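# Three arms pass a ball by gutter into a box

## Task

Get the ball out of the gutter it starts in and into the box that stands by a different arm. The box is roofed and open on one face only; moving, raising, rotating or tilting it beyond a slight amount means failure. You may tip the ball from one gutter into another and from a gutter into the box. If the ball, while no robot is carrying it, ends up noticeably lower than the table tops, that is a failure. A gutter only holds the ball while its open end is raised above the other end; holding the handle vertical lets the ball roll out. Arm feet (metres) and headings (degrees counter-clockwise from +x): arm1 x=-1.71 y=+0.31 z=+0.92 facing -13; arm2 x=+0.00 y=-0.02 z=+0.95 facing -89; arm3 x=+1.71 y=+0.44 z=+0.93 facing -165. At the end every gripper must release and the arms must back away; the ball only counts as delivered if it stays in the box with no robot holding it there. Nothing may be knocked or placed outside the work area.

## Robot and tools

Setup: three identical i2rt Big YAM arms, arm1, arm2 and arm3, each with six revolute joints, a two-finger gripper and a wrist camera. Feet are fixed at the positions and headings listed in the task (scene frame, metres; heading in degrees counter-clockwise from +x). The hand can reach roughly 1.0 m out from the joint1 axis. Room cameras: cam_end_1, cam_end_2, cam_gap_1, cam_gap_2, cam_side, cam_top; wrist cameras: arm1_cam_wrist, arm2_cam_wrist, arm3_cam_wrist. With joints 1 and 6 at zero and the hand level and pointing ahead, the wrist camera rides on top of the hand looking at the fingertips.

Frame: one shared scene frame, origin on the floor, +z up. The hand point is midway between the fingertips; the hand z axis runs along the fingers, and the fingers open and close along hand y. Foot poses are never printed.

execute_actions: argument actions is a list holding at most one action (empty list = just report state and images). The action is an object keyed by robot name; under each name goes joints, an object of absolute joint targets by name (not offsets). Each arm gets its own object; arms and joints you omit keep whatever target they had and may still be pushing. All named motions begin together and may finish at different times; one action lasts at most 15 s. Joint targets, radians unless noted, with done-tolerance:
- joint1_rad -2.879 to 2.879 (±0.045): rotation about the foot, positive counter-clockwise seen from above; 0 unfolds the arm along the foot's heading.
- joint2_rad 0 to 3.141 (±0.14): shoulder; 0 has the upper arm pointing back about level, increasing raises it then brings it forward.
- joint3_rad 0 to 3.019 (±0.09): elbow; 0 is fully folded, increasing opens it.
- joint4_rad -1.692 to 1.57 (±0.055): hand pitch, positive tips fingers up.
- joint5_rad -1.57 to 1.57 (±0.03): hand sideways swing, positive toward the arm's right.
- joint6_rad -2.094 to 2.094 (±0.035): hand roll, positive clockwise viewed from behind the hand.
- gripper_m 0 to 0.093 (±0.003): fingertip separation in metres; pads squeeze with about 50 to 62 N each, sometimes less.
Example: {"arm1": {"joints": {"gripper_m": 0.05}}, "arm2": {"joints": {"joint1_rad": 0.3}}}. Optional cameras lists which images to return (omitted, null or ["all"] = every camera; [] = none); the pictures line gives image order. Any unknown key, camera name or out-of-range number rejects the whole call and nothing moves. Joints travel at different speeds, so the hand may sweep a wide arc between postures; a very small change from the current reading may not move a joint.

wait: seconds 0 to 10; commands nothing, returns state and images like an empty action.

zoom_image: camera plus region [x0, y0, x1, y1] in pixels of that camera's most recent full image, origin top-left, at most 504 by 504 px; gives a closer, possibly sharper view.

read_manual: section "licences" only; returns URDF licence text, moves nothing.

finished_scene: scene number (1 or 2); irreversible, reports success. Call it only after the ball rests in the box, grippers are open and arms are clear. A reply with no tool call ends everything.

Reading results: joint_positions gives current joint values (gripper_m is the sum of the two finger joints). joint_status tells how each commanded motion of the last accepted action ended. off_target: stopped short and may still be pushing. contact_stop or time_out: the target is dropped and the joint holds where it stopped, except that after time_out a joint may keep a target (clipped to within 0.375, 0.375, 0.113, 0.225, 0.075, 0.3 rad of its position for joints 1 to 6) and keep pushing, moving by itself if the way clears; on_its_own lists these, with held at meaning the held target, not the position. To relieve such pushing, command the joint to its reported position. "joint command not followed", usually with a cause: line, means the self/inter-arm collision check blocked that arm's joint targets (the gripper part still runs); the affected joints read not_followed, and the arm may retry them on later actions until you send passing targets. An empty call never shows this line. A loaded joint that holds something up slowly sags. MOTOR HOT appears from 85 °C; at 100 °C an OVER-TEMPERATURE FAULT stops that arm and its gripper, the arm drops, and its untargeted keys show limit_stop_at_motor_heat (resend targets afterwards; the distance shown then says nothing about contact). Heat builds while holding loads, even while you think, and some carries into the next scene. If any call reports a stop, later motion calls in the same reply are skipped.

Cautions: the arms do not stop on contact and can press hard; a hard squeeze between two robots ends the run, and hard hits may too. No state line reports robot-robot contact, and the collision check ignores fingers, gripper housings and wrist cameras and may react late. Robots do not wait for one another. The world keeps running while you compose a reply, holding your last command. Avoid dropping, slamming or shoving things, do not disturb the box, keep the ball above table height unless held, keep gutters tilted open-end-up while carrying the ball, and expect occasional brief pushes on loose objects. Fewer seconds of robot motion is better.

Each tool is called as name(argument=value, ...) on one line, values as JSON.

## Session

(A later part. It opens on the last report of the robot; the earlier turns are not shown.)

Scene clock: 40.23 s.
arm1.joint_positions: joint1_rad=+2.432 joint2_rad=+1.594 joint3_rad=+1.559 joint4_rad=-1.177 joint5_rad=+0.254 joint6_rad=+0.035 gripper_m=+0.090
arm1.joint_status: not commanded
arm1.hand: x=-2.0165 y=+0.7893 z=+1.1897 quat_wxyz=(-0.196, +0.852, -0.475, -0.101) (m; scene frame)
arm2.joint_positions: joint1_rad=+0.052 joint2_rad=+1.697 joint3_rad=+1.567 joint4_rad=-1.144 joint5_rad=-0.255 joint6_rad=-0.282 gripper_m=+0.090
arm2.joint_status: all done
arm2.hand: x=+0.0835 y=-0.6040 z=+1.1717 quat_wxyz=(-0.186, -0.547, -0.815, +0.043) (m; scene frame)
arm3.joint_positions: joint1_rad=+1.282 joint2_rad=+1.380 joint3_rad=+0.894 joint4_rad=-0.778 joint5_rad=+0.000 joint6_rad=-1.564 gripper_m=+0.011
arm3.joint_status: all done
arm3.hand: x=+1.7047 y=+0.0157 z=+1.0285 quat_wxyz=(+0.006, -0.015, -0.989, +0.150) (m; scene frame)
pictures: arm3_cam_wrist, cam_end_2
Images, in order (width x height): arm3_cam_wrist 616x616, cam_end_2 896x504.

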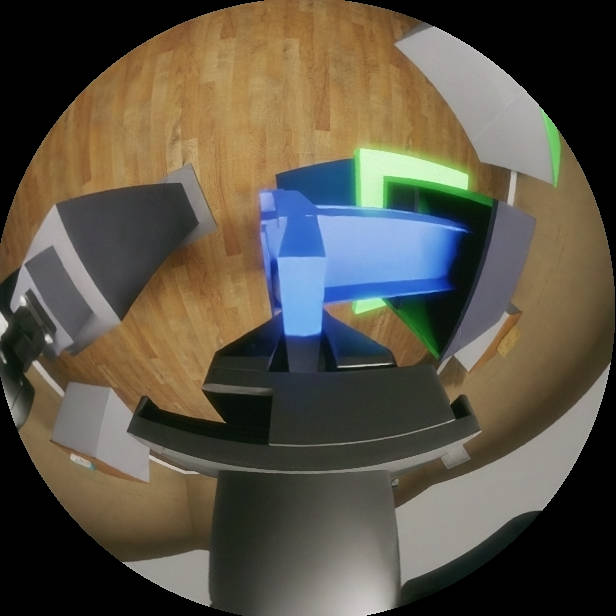

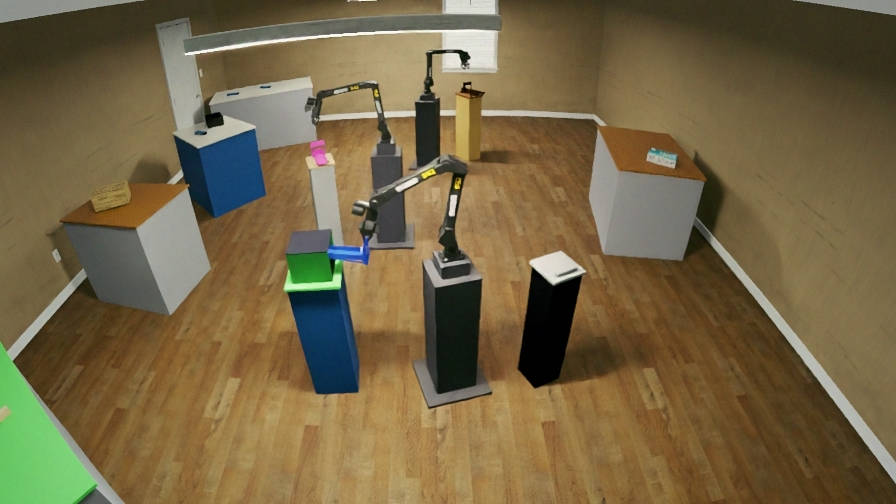

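execute_actions(actions=[{"arm3":{"joints":{"joint2_rad":1.535,"joint3_rad":1.205,"joint4_rad":-1.13}}}], cameras=[])

wait(seconds=2)

zoom_image(camera="cam_end_2", region=[260, 150, 500, 310])

Scene clock: 41.43 s.
arm1.joint_positions: joint1_rad=+2.432 joint2_rad=+1.594 joint3_rad=+1.559 joint4_rad=-1.177 joint5_rad=+0.254 joint6_rad=+0.035 gripper_m=+0.090
arm1.joint_status: not commanded
arm1.hand: x=-2.0165 y=+0.7893 z=+1.1897 quat_wxyz=(-0.196, +0.852, -0.475, -0.101) (m; scene frame)
arm2.joint_positions: joint1_rad=+0.052 joint2_rad=+1.697 joint3_rad=+1.567 joint4_rad=-1.144 joint5_rad=-0.255 joint6_rad=-0.282 gripper_m=+0.090
arm2.joint_status: not commanded
arm2.hand: x=+0.0835 y=-0.6040 z=+1.1717 quat_wxyz=(-0.186, -0.547, -0.815, +0.043) (m; scene frame)
arm3.joint_positions: joint1_rad=+1.282 joint2_rad=+1.555 joint3_rad=+1.155 joint4_rad=-1.121 joint5_rad=+0.000 joint6_rad=-1.564 gripper_m=+0.011
arm3.joint_status: all done
arm3.hand: x=+1.7044 y=-0.0035 z=+1.0421 quat_wxyz=(+0.005, -0.016, -1.000, +0.022) (m; scene frame)
pictures: none
No camera images: the call's "cameras" was empty. Leave "cameras" out to get every camera's image.

Scene clock: 43.43 s.
arm1.joint_positions: joint1_rad=+2.432 joint2_rad=+1.594 joint3_rad=+1.559 joint4_rad=-1.177 joint5_rad=+0.254 joint6_rad=+0.035 gripper_m=+0.090
arm1.joint_status: not commanded
arm1.hand: x=-2.0165 y=+0.7893 z=+1.1897 quat_wxyz=(-0.196, +0.852, -0.475, -0.101) (m; scene frame)
arm2.joint_positions: joint1_rad=+0.052 joint2_rad=+1.697 joint3_rad=+1.567 joint4_rad=-1.144 joint5_rad=-0.255 joint6_rad=-0.282 gripper_m=+0.090
arm2.joint_status: not commanded
arm2.hand: x=+0.0835 y=-0.6040 z=+1.1717 quat_wxyz=(-0.186, -0.547, -0.815, +0.043) (m; scene frame)
arm3.joint_positions: joint1_rad=+1.282 joint2_rad=+1.555 joint3_rad=+1.155 joint4_rad=-1.121 joint5_rad=+0.000 joint6_rad=-1.564 gripper_m=+0.011
arm3.joint_status: all done
arm3.hand: x=+1.7044 y=-0.0034 z=+1.0421 quat_wxyz=(+0.005, -0.016, -1.000, +0.022) (m; scene frame)
wait: 2.00 s; at rest by 0.27 s
pictures: arm1_cam_wrist, arm2_cam_wrist, arm3_cam_wrist, cam_end_1, cam_end_2, cam_gap_1, cam_gap_2, cam_side, cam_top
Images, in order (width x height): arm1_cam_wrist 616x616, arm2_cam_wrist 616x616, arm3_cam_wrist 616x616, cam_end_1 896x504, cam_end_2 896x504, cam_gap_1 896x504, cam_gap_2 896x504, cam_side 896x504, cam_top 896x504.

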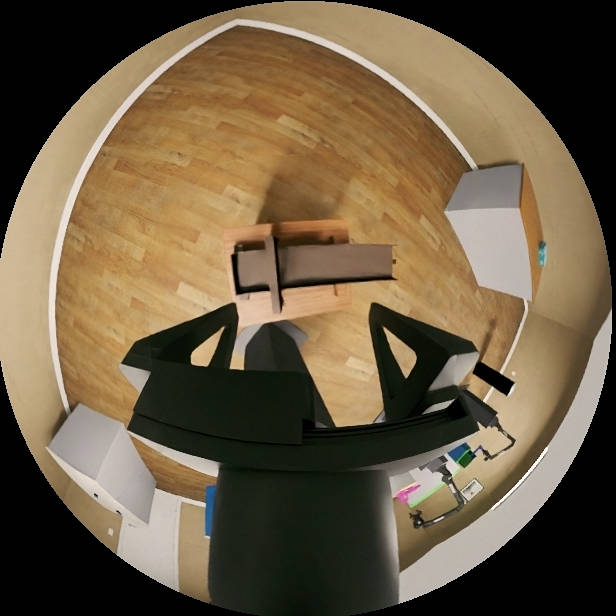

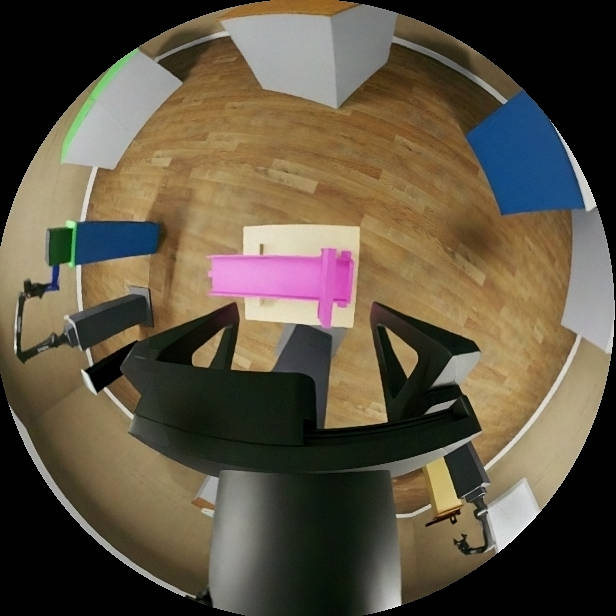

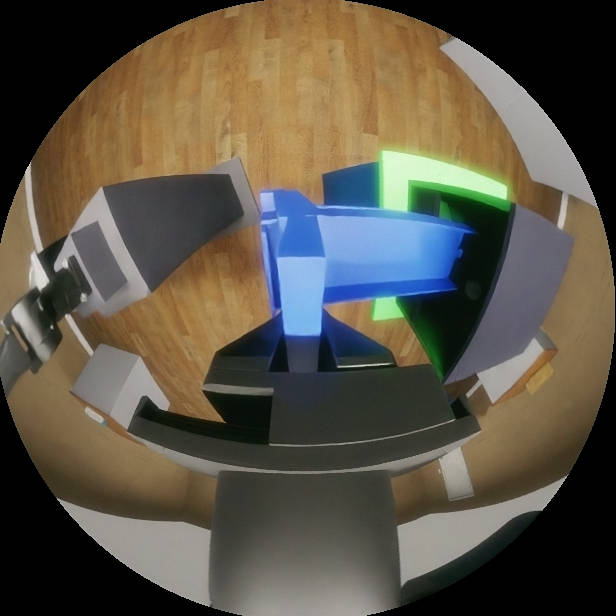

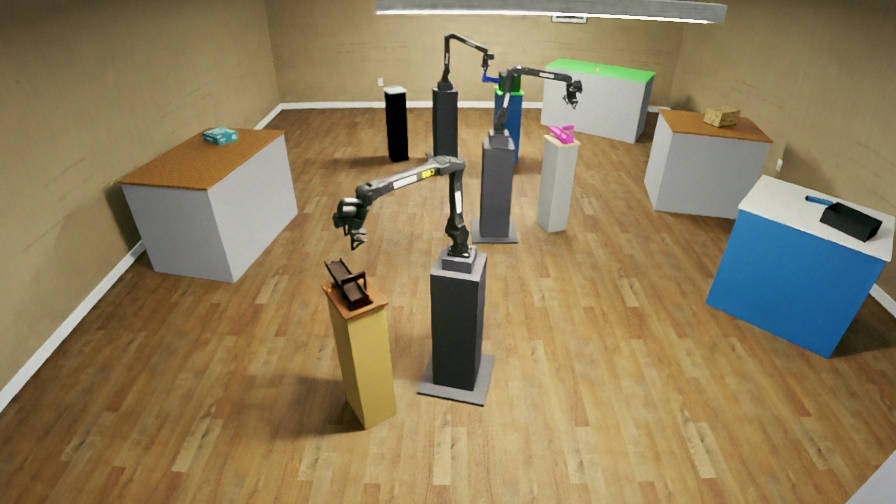

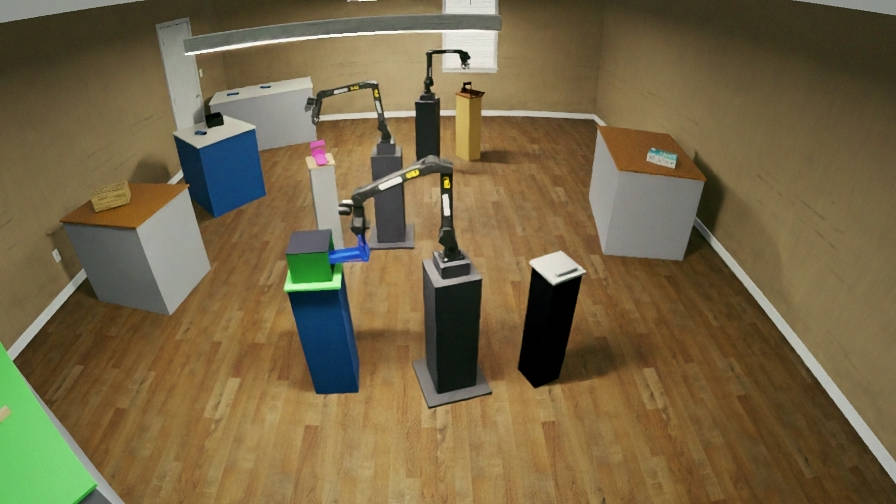

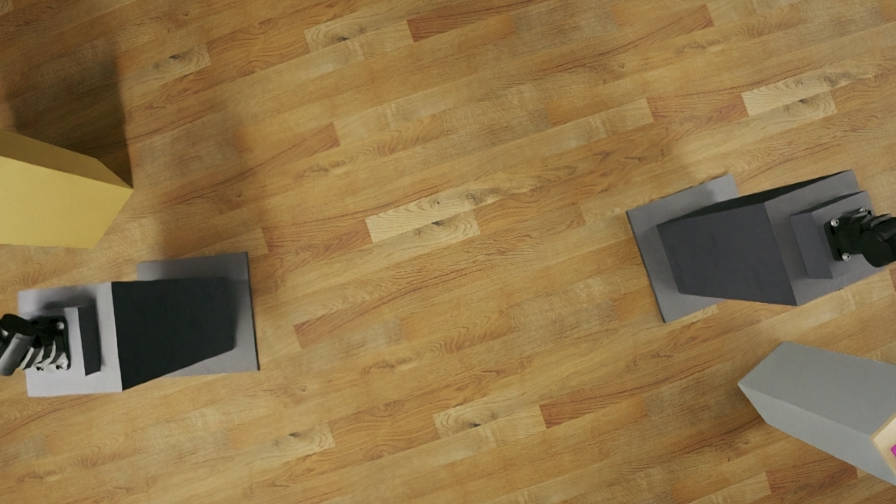

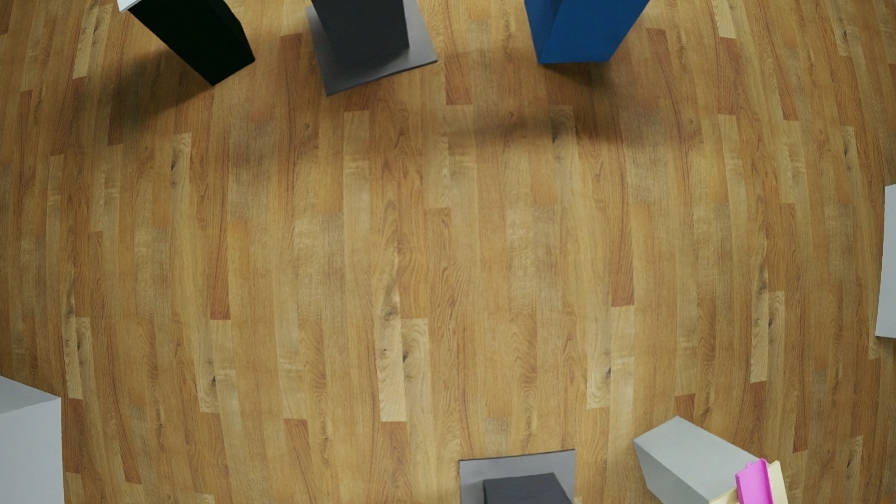

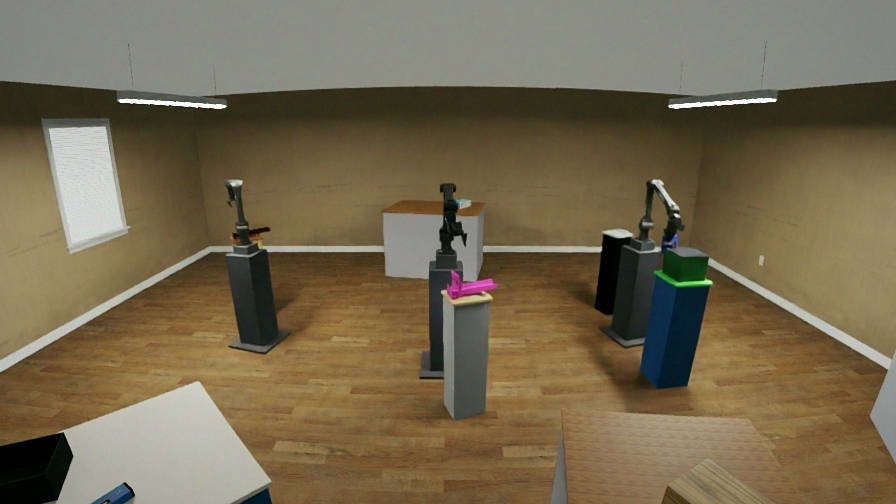

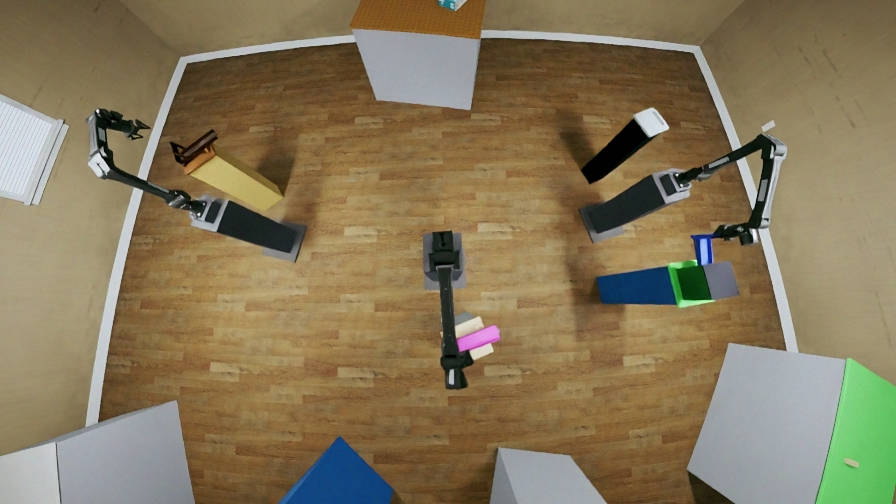

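Region (260, 150, 500, 310) of cam_end_2's 896x504 image, scaled by 2.100, with more detail than that image has.

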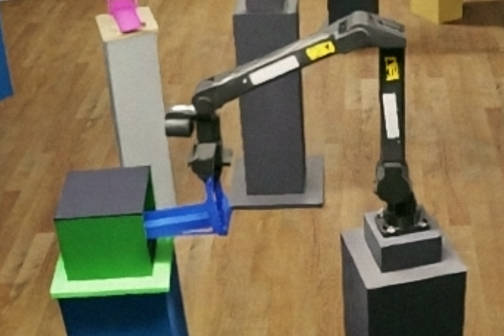

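execute_actions(actions=[{"arm3":{"joints":{"joint2_rad":1.08,"joint3_rad":0.79}}}], cameras=[])

execute_actions(actions=[{"arm3":{"joints":{"joint1_rad":0}}}], cameras=[])

execute_actions(actions=[{"arm3":{"joints":{"joint1_rad":-1.618,"joint2_rad":1.65,"joint3_rad":1.43,"joint4_rad":-1.075,"joint5_rad":0.26,"joint6_rad":-0.135}}}], cameras=[])

execute_actions(actions=[{"arm3":{"joints":{"joint2_rad":1.905}}}], cameras=["cam_end_2"])

zoom_image(camera="cam_end_2", region=[490, 180, 630, 300])

Scene clock: 44.73 s.
arm1.joint_positions: joint1_rad=+2.432 joint2_rad=+1.594 joint3_rad=+1.559 joint4_rad=-1.177 joint5_rad=+0.254 joint6_rad=+0.035 gripper_m=+0.090
arm1.joint_status: not commanded
arm1.hand: x=-2.0165 y=+0.7893 z=+1.1897 quat_wxyz=(-0.196, +0.852, -0.475, -0.101) (m; scene frame)
arm2.joint_positions: joint1_rad=+0.052 joint2_rad=+1.697 joint3_rad=+1.567 joint4_rad=-1.144 joint5_rad=-0.255 joint6_rad=-0.282 gripper_m=+0.090
arm2.joint_status: not commanded
arm2.hand: x=+0.0835 y=-0.6040 z=+1.1717 quat_wxyz=(-0.186, -0.547, -0.815, +0.043) (m; scene frame)
arm3.joint_positions: joint1_rad=+1.282 joint2_rad=+1.086 joint3_rad=+0.777 joint4_rad=-1.127 joint5_rad=+0.000 joint6_rad=-1.564 gripper_m=+0.011
arm3.joint_status: all done
arm3.hand: x=+1.7083 y=+0.1415 z=+1.0646 quat_wxyz=(+0.006, -0.016, -0.998, +0.065) (m; scene frame)
pictures: none
No camera images: the call's "cameras" was empty. Leave "cameras" out to get every camera's image.

Scene clock: 46.37 s.
arm1.joint_positions: joint1_rad=+2.432 joint2_rad=+1.594 joint3_rad=+1.559 joint4_rad=-1.177 joint5_rad=+0.254 joint6_rad=+0.035 gripper_m=+0.090
arm1.joint_status: not commanded
arm1.hand: x=-2.0165 y=+0.7893 z=+1.1897 quat_wxyz=(-0.196, +0.852, -0.475, -0.101) (m; scene frame)
arm2.joint_positions: joint1_rad=+0.052 joint2_rad=+1.697 joint3_rad=+1.567 joint4_rad=-1.144 joint5_rad=-0.255 joint6_rad=-0.282 gripper_m=+0.090
arm2.joint_status: not commanded
arm2.hand: x=+0.0835 y=-0.6040 z=+1.1717 quat_wxyz=(-0.186, -0.547, -0.815, +0.043) (m; scene frame)
arm3.joint_positions: joint1_rad=+0.003 joint2_rad=+1.086 joint3_rad=+0.777 joint4_rad=-1.127 joint5_rad=+0.000 joint6_rad=-1.564 gripper_m=+0.011
arm3.joint_status: all done
arm3.hand: x=+1.4243 y=+0.3649 z=+1.0687 quat_wxyz=(+0.046, -0.608, -0.791, +0.055) (m; scene frame)
pictures: none
No camera images: the call's "cameras" was empty. Leave "cameras" out to get every camera's image.

Scene clock: 48.47 s.
arm1.joint_positions: joint1_rad=+2.432 joint2_rad=+1.594 joint3_rad=+1.559 joint4_rad=-1.177 joint5_rad=+0.254 joint6_rad=+0.035 gripper_m=+0.090
arm1.joint_status: not commanded
arm1.hand: x=-2.0165 y=+0.7893 z=+1.1897 quat_wxyz=(-0.196, +0.852, -0.475, -0.101) (m; scene frame)
arm2.joint_positions: joint1_rad=+0.052 joint2_rad=+1.697 joint3_rad=+1.567 joint4_rad=-1.144 joint5_rad=-0.255 joint6_rad=-0.282 gripper_m=+0.090
arm2.joint_status: not commanded
arm2.hand: x=+0.0835 y=-0.6040 z=+1.1717 quat_wxyz=(-0.186, -0.547, -0.815, +0.043) (m; scene frame)
arm3.joint_positions: joint1_rad=-1.624 joint2_rad=+1.680 joint3_rad=+1.388 joint4_rad=-1.072 joint5_rad=+0.260 joint6_rad=-0.145 gripper_m=+0.011
arm3.joint_status: all done
arm3.hand: x=+1.6466 y=+0.9868 z=+1.0866 quat_wxyz=(+0.163, -0.802, +0.575, -0.008) (m; scene frame)
pictures: none
No camera images: the call's "cameras" was empty. Leave "cameras" out to get every camera's image.

Scene clock: 49.53 s.
arm1.joint_positions: joint1_rad=+2.432 joint2_rad=+1.594 joint3_rad=+1.559 joint4_rad=-1.177 joint5_rad=+0.254 joint6_rad=+0.035 gripper_m=+0.090
arm1.joint_status: not commanded
arm1.hand: x=-2.0165 y=+0.7893 z=+1.1897 quat_wxyz=(-0.196, +0.852, -0.475, -0.101) (m; scene frame)
arm2.joint_positions: joint1_rad=+0.052 joint2_rad=+1.697 joint3_rad=+1.567 joint4_rad=-1.144 joint5_rad=-0.255 joint6_rad=-0.282 gripper_m=+0.090
arm2.joint_status: not commanded
arm2.hand: x=+0.0835 y=-0.6040 z=+1.1717 quat_wxyz=(-0.186, -0.547, -0.815, +0.043) (m; scene frame)
arm3.joint_positions: joint1_rad=-1.620 joint2_rad=+1.931 joint3_rad=+1.404 joint4_rad=-1.074 joint5_rad=+0.260 joint6_rad=-0.143 gripper_m=+0.011
arm3.joint_status: all done
arm3.hand: x=+1.6436 y=+0.9834 z=+0.9613 quat_wxyz=(+0.084, -0.816, +0.564, -0.093) (m; scene frame)
pictures: cam_end_2
Images, in order (width x height): cam_end_2 896x504.

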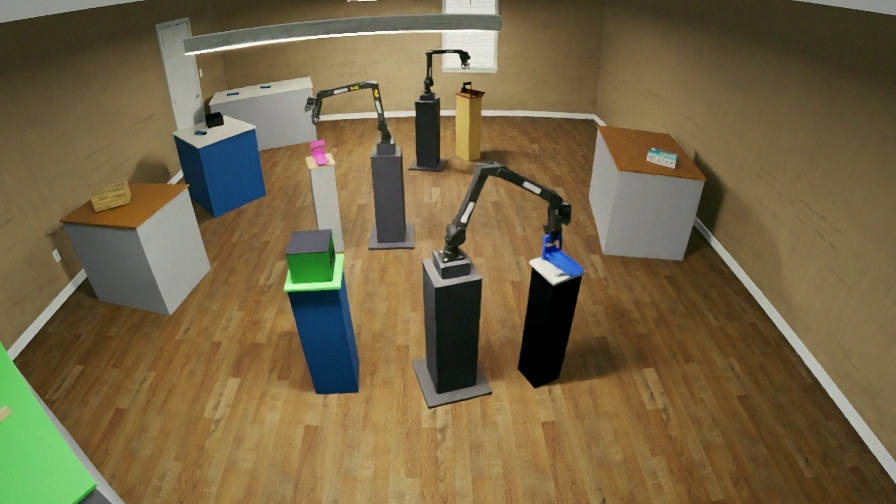

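Region (490, 180, 630, 300) of cam_end_2's 896x504 image, scaled by 3.600, with more detail than that image has; it fills the top 432 rows of this view, and the rest is white.

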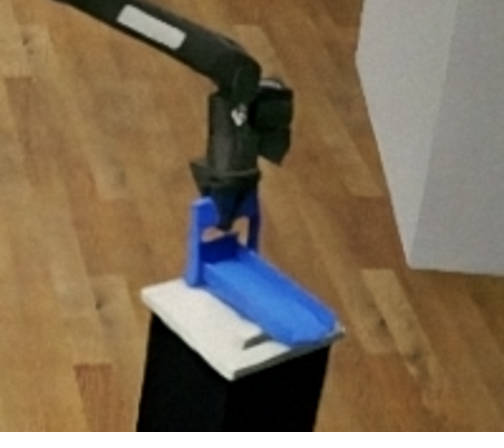

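execute_actions(actions=[{"arm3":{"joints":{"gripper_m":0.09}}}], cameras=[])

execute_actions(actions=[{"arm3":{"joints":{"joint2_rad":1.65}}}], cameras=["cam_end_2"])

finished_scene(scene=1)

Scene clock: 50.37 s.
arm1.joint_positions: joint1_rad=+2.432 joint2_rad=+1.594 joint3_rad=+1.559 joint4_rad=-1.177 joint5_rad=+0.254 joint6_rad=+0.035 gripper_m=+0.090
arm1.joint_status: not commanded
arm1.hand: x=-2.0165 y=+0.7893 z=+1.1897 quat_wxyz=(-0.196, +0.852, -0.475, -0.101) (m; scene frame)
arm2.joint_positions: joint1_rad=+0.052 joint2_rad=+1.697 joint3_rad=+1.567 joint4_rad=-1.144 joint5_rad=-0.255 joint6_rad=-0.282 gripper_m=+0.090
arm2.joint_status: not commanded
arm2.hand: x=+0.0835 y=-0.6040 z=+1.1717 quat_wxyz=(-0.186, -0.547, -0.815, +0.043) (m; scene frame)
arm3.joint_positions: joint1_rad=-1.620 joint2_rad=+1.924 joint3_rad=+1.404 joint4_rad=-1.074 joint5_rad=+0.260 joint6_rad=-0.143 gripper_m=+0.090
arm3.joint_status: all done
arm3.hand: x=+1.6435 y=+0.9841 z=+0.9647 quat_wxyz=(+0.086, -0.816, +0.565, -0.091) (m; scene frame)
pictures: none
No camera images: the call's "cameras" was empty. Leave "cameras" out to get every camera's image.

Scene clock: 51.67 s.
arm1.joint_positions: joint1_rad=+2.432 joint2_rad=+1.594 joint3_rad=+1.559 joint4_rad=-1.177 joint5_rad=+0.254 joint6_rad=+0.035 gripper_m=+0.090
arm1.joint_status: not commanded
arm1.hand: x=-2.0165 y=+0.7893 z=+1.1897 quat_wxyz=(-0.196, +0.852, -0.475, -0.101) (m; scene frame)
arm2.joint_positions: joint1_rad=+0.052 joint2_rad=+1.697 joint3_rad=+1.567 joint4_rad=-1.144 joint5_rad=-0.255 joint6_rad=-0.282 gripper_m=+0.090
arm2.joint_status: not commanded
arm2.hand: x=+0.0835 y=-0.6040 z=+1.1717 quat_wxyz=(-0.186, -0.547, -0.815, +0.043) (m; scene frame)
arm3.joint_positions: joint1_rad=-1.620 joint2_rad=+1.647 joint3_rad=+1.408 joint4_rad=-1.074 joint5_rad=+0.260 joint6_rad=-0.143 gripper_m=+0.090
arm3.joint_status: all done
arm3.hand: x=+1.6433 y=+0.9912 z=+1.1125 quat_wxyz=(+0.180, -0.798, +0.575, +0.011) (m; scene frame)
pictures: cam_end_2
Images, in order (width x height): cam_end_2 896x504.

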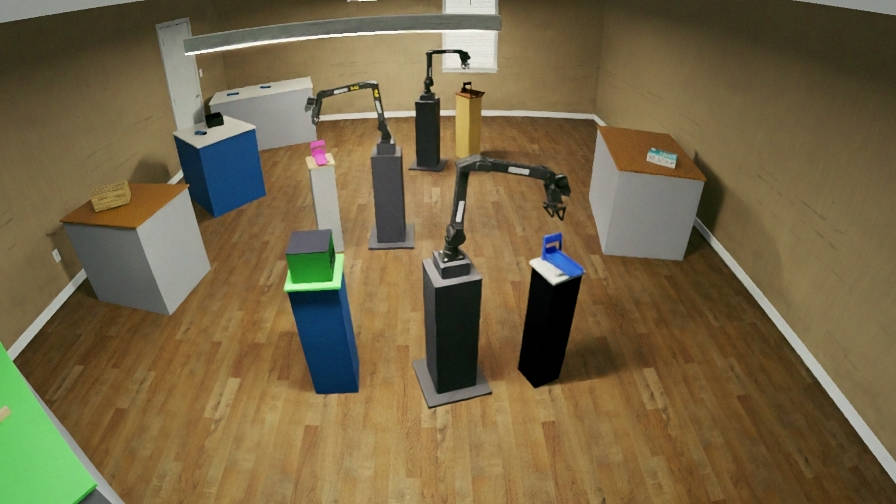

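The scene is finished: the task was done.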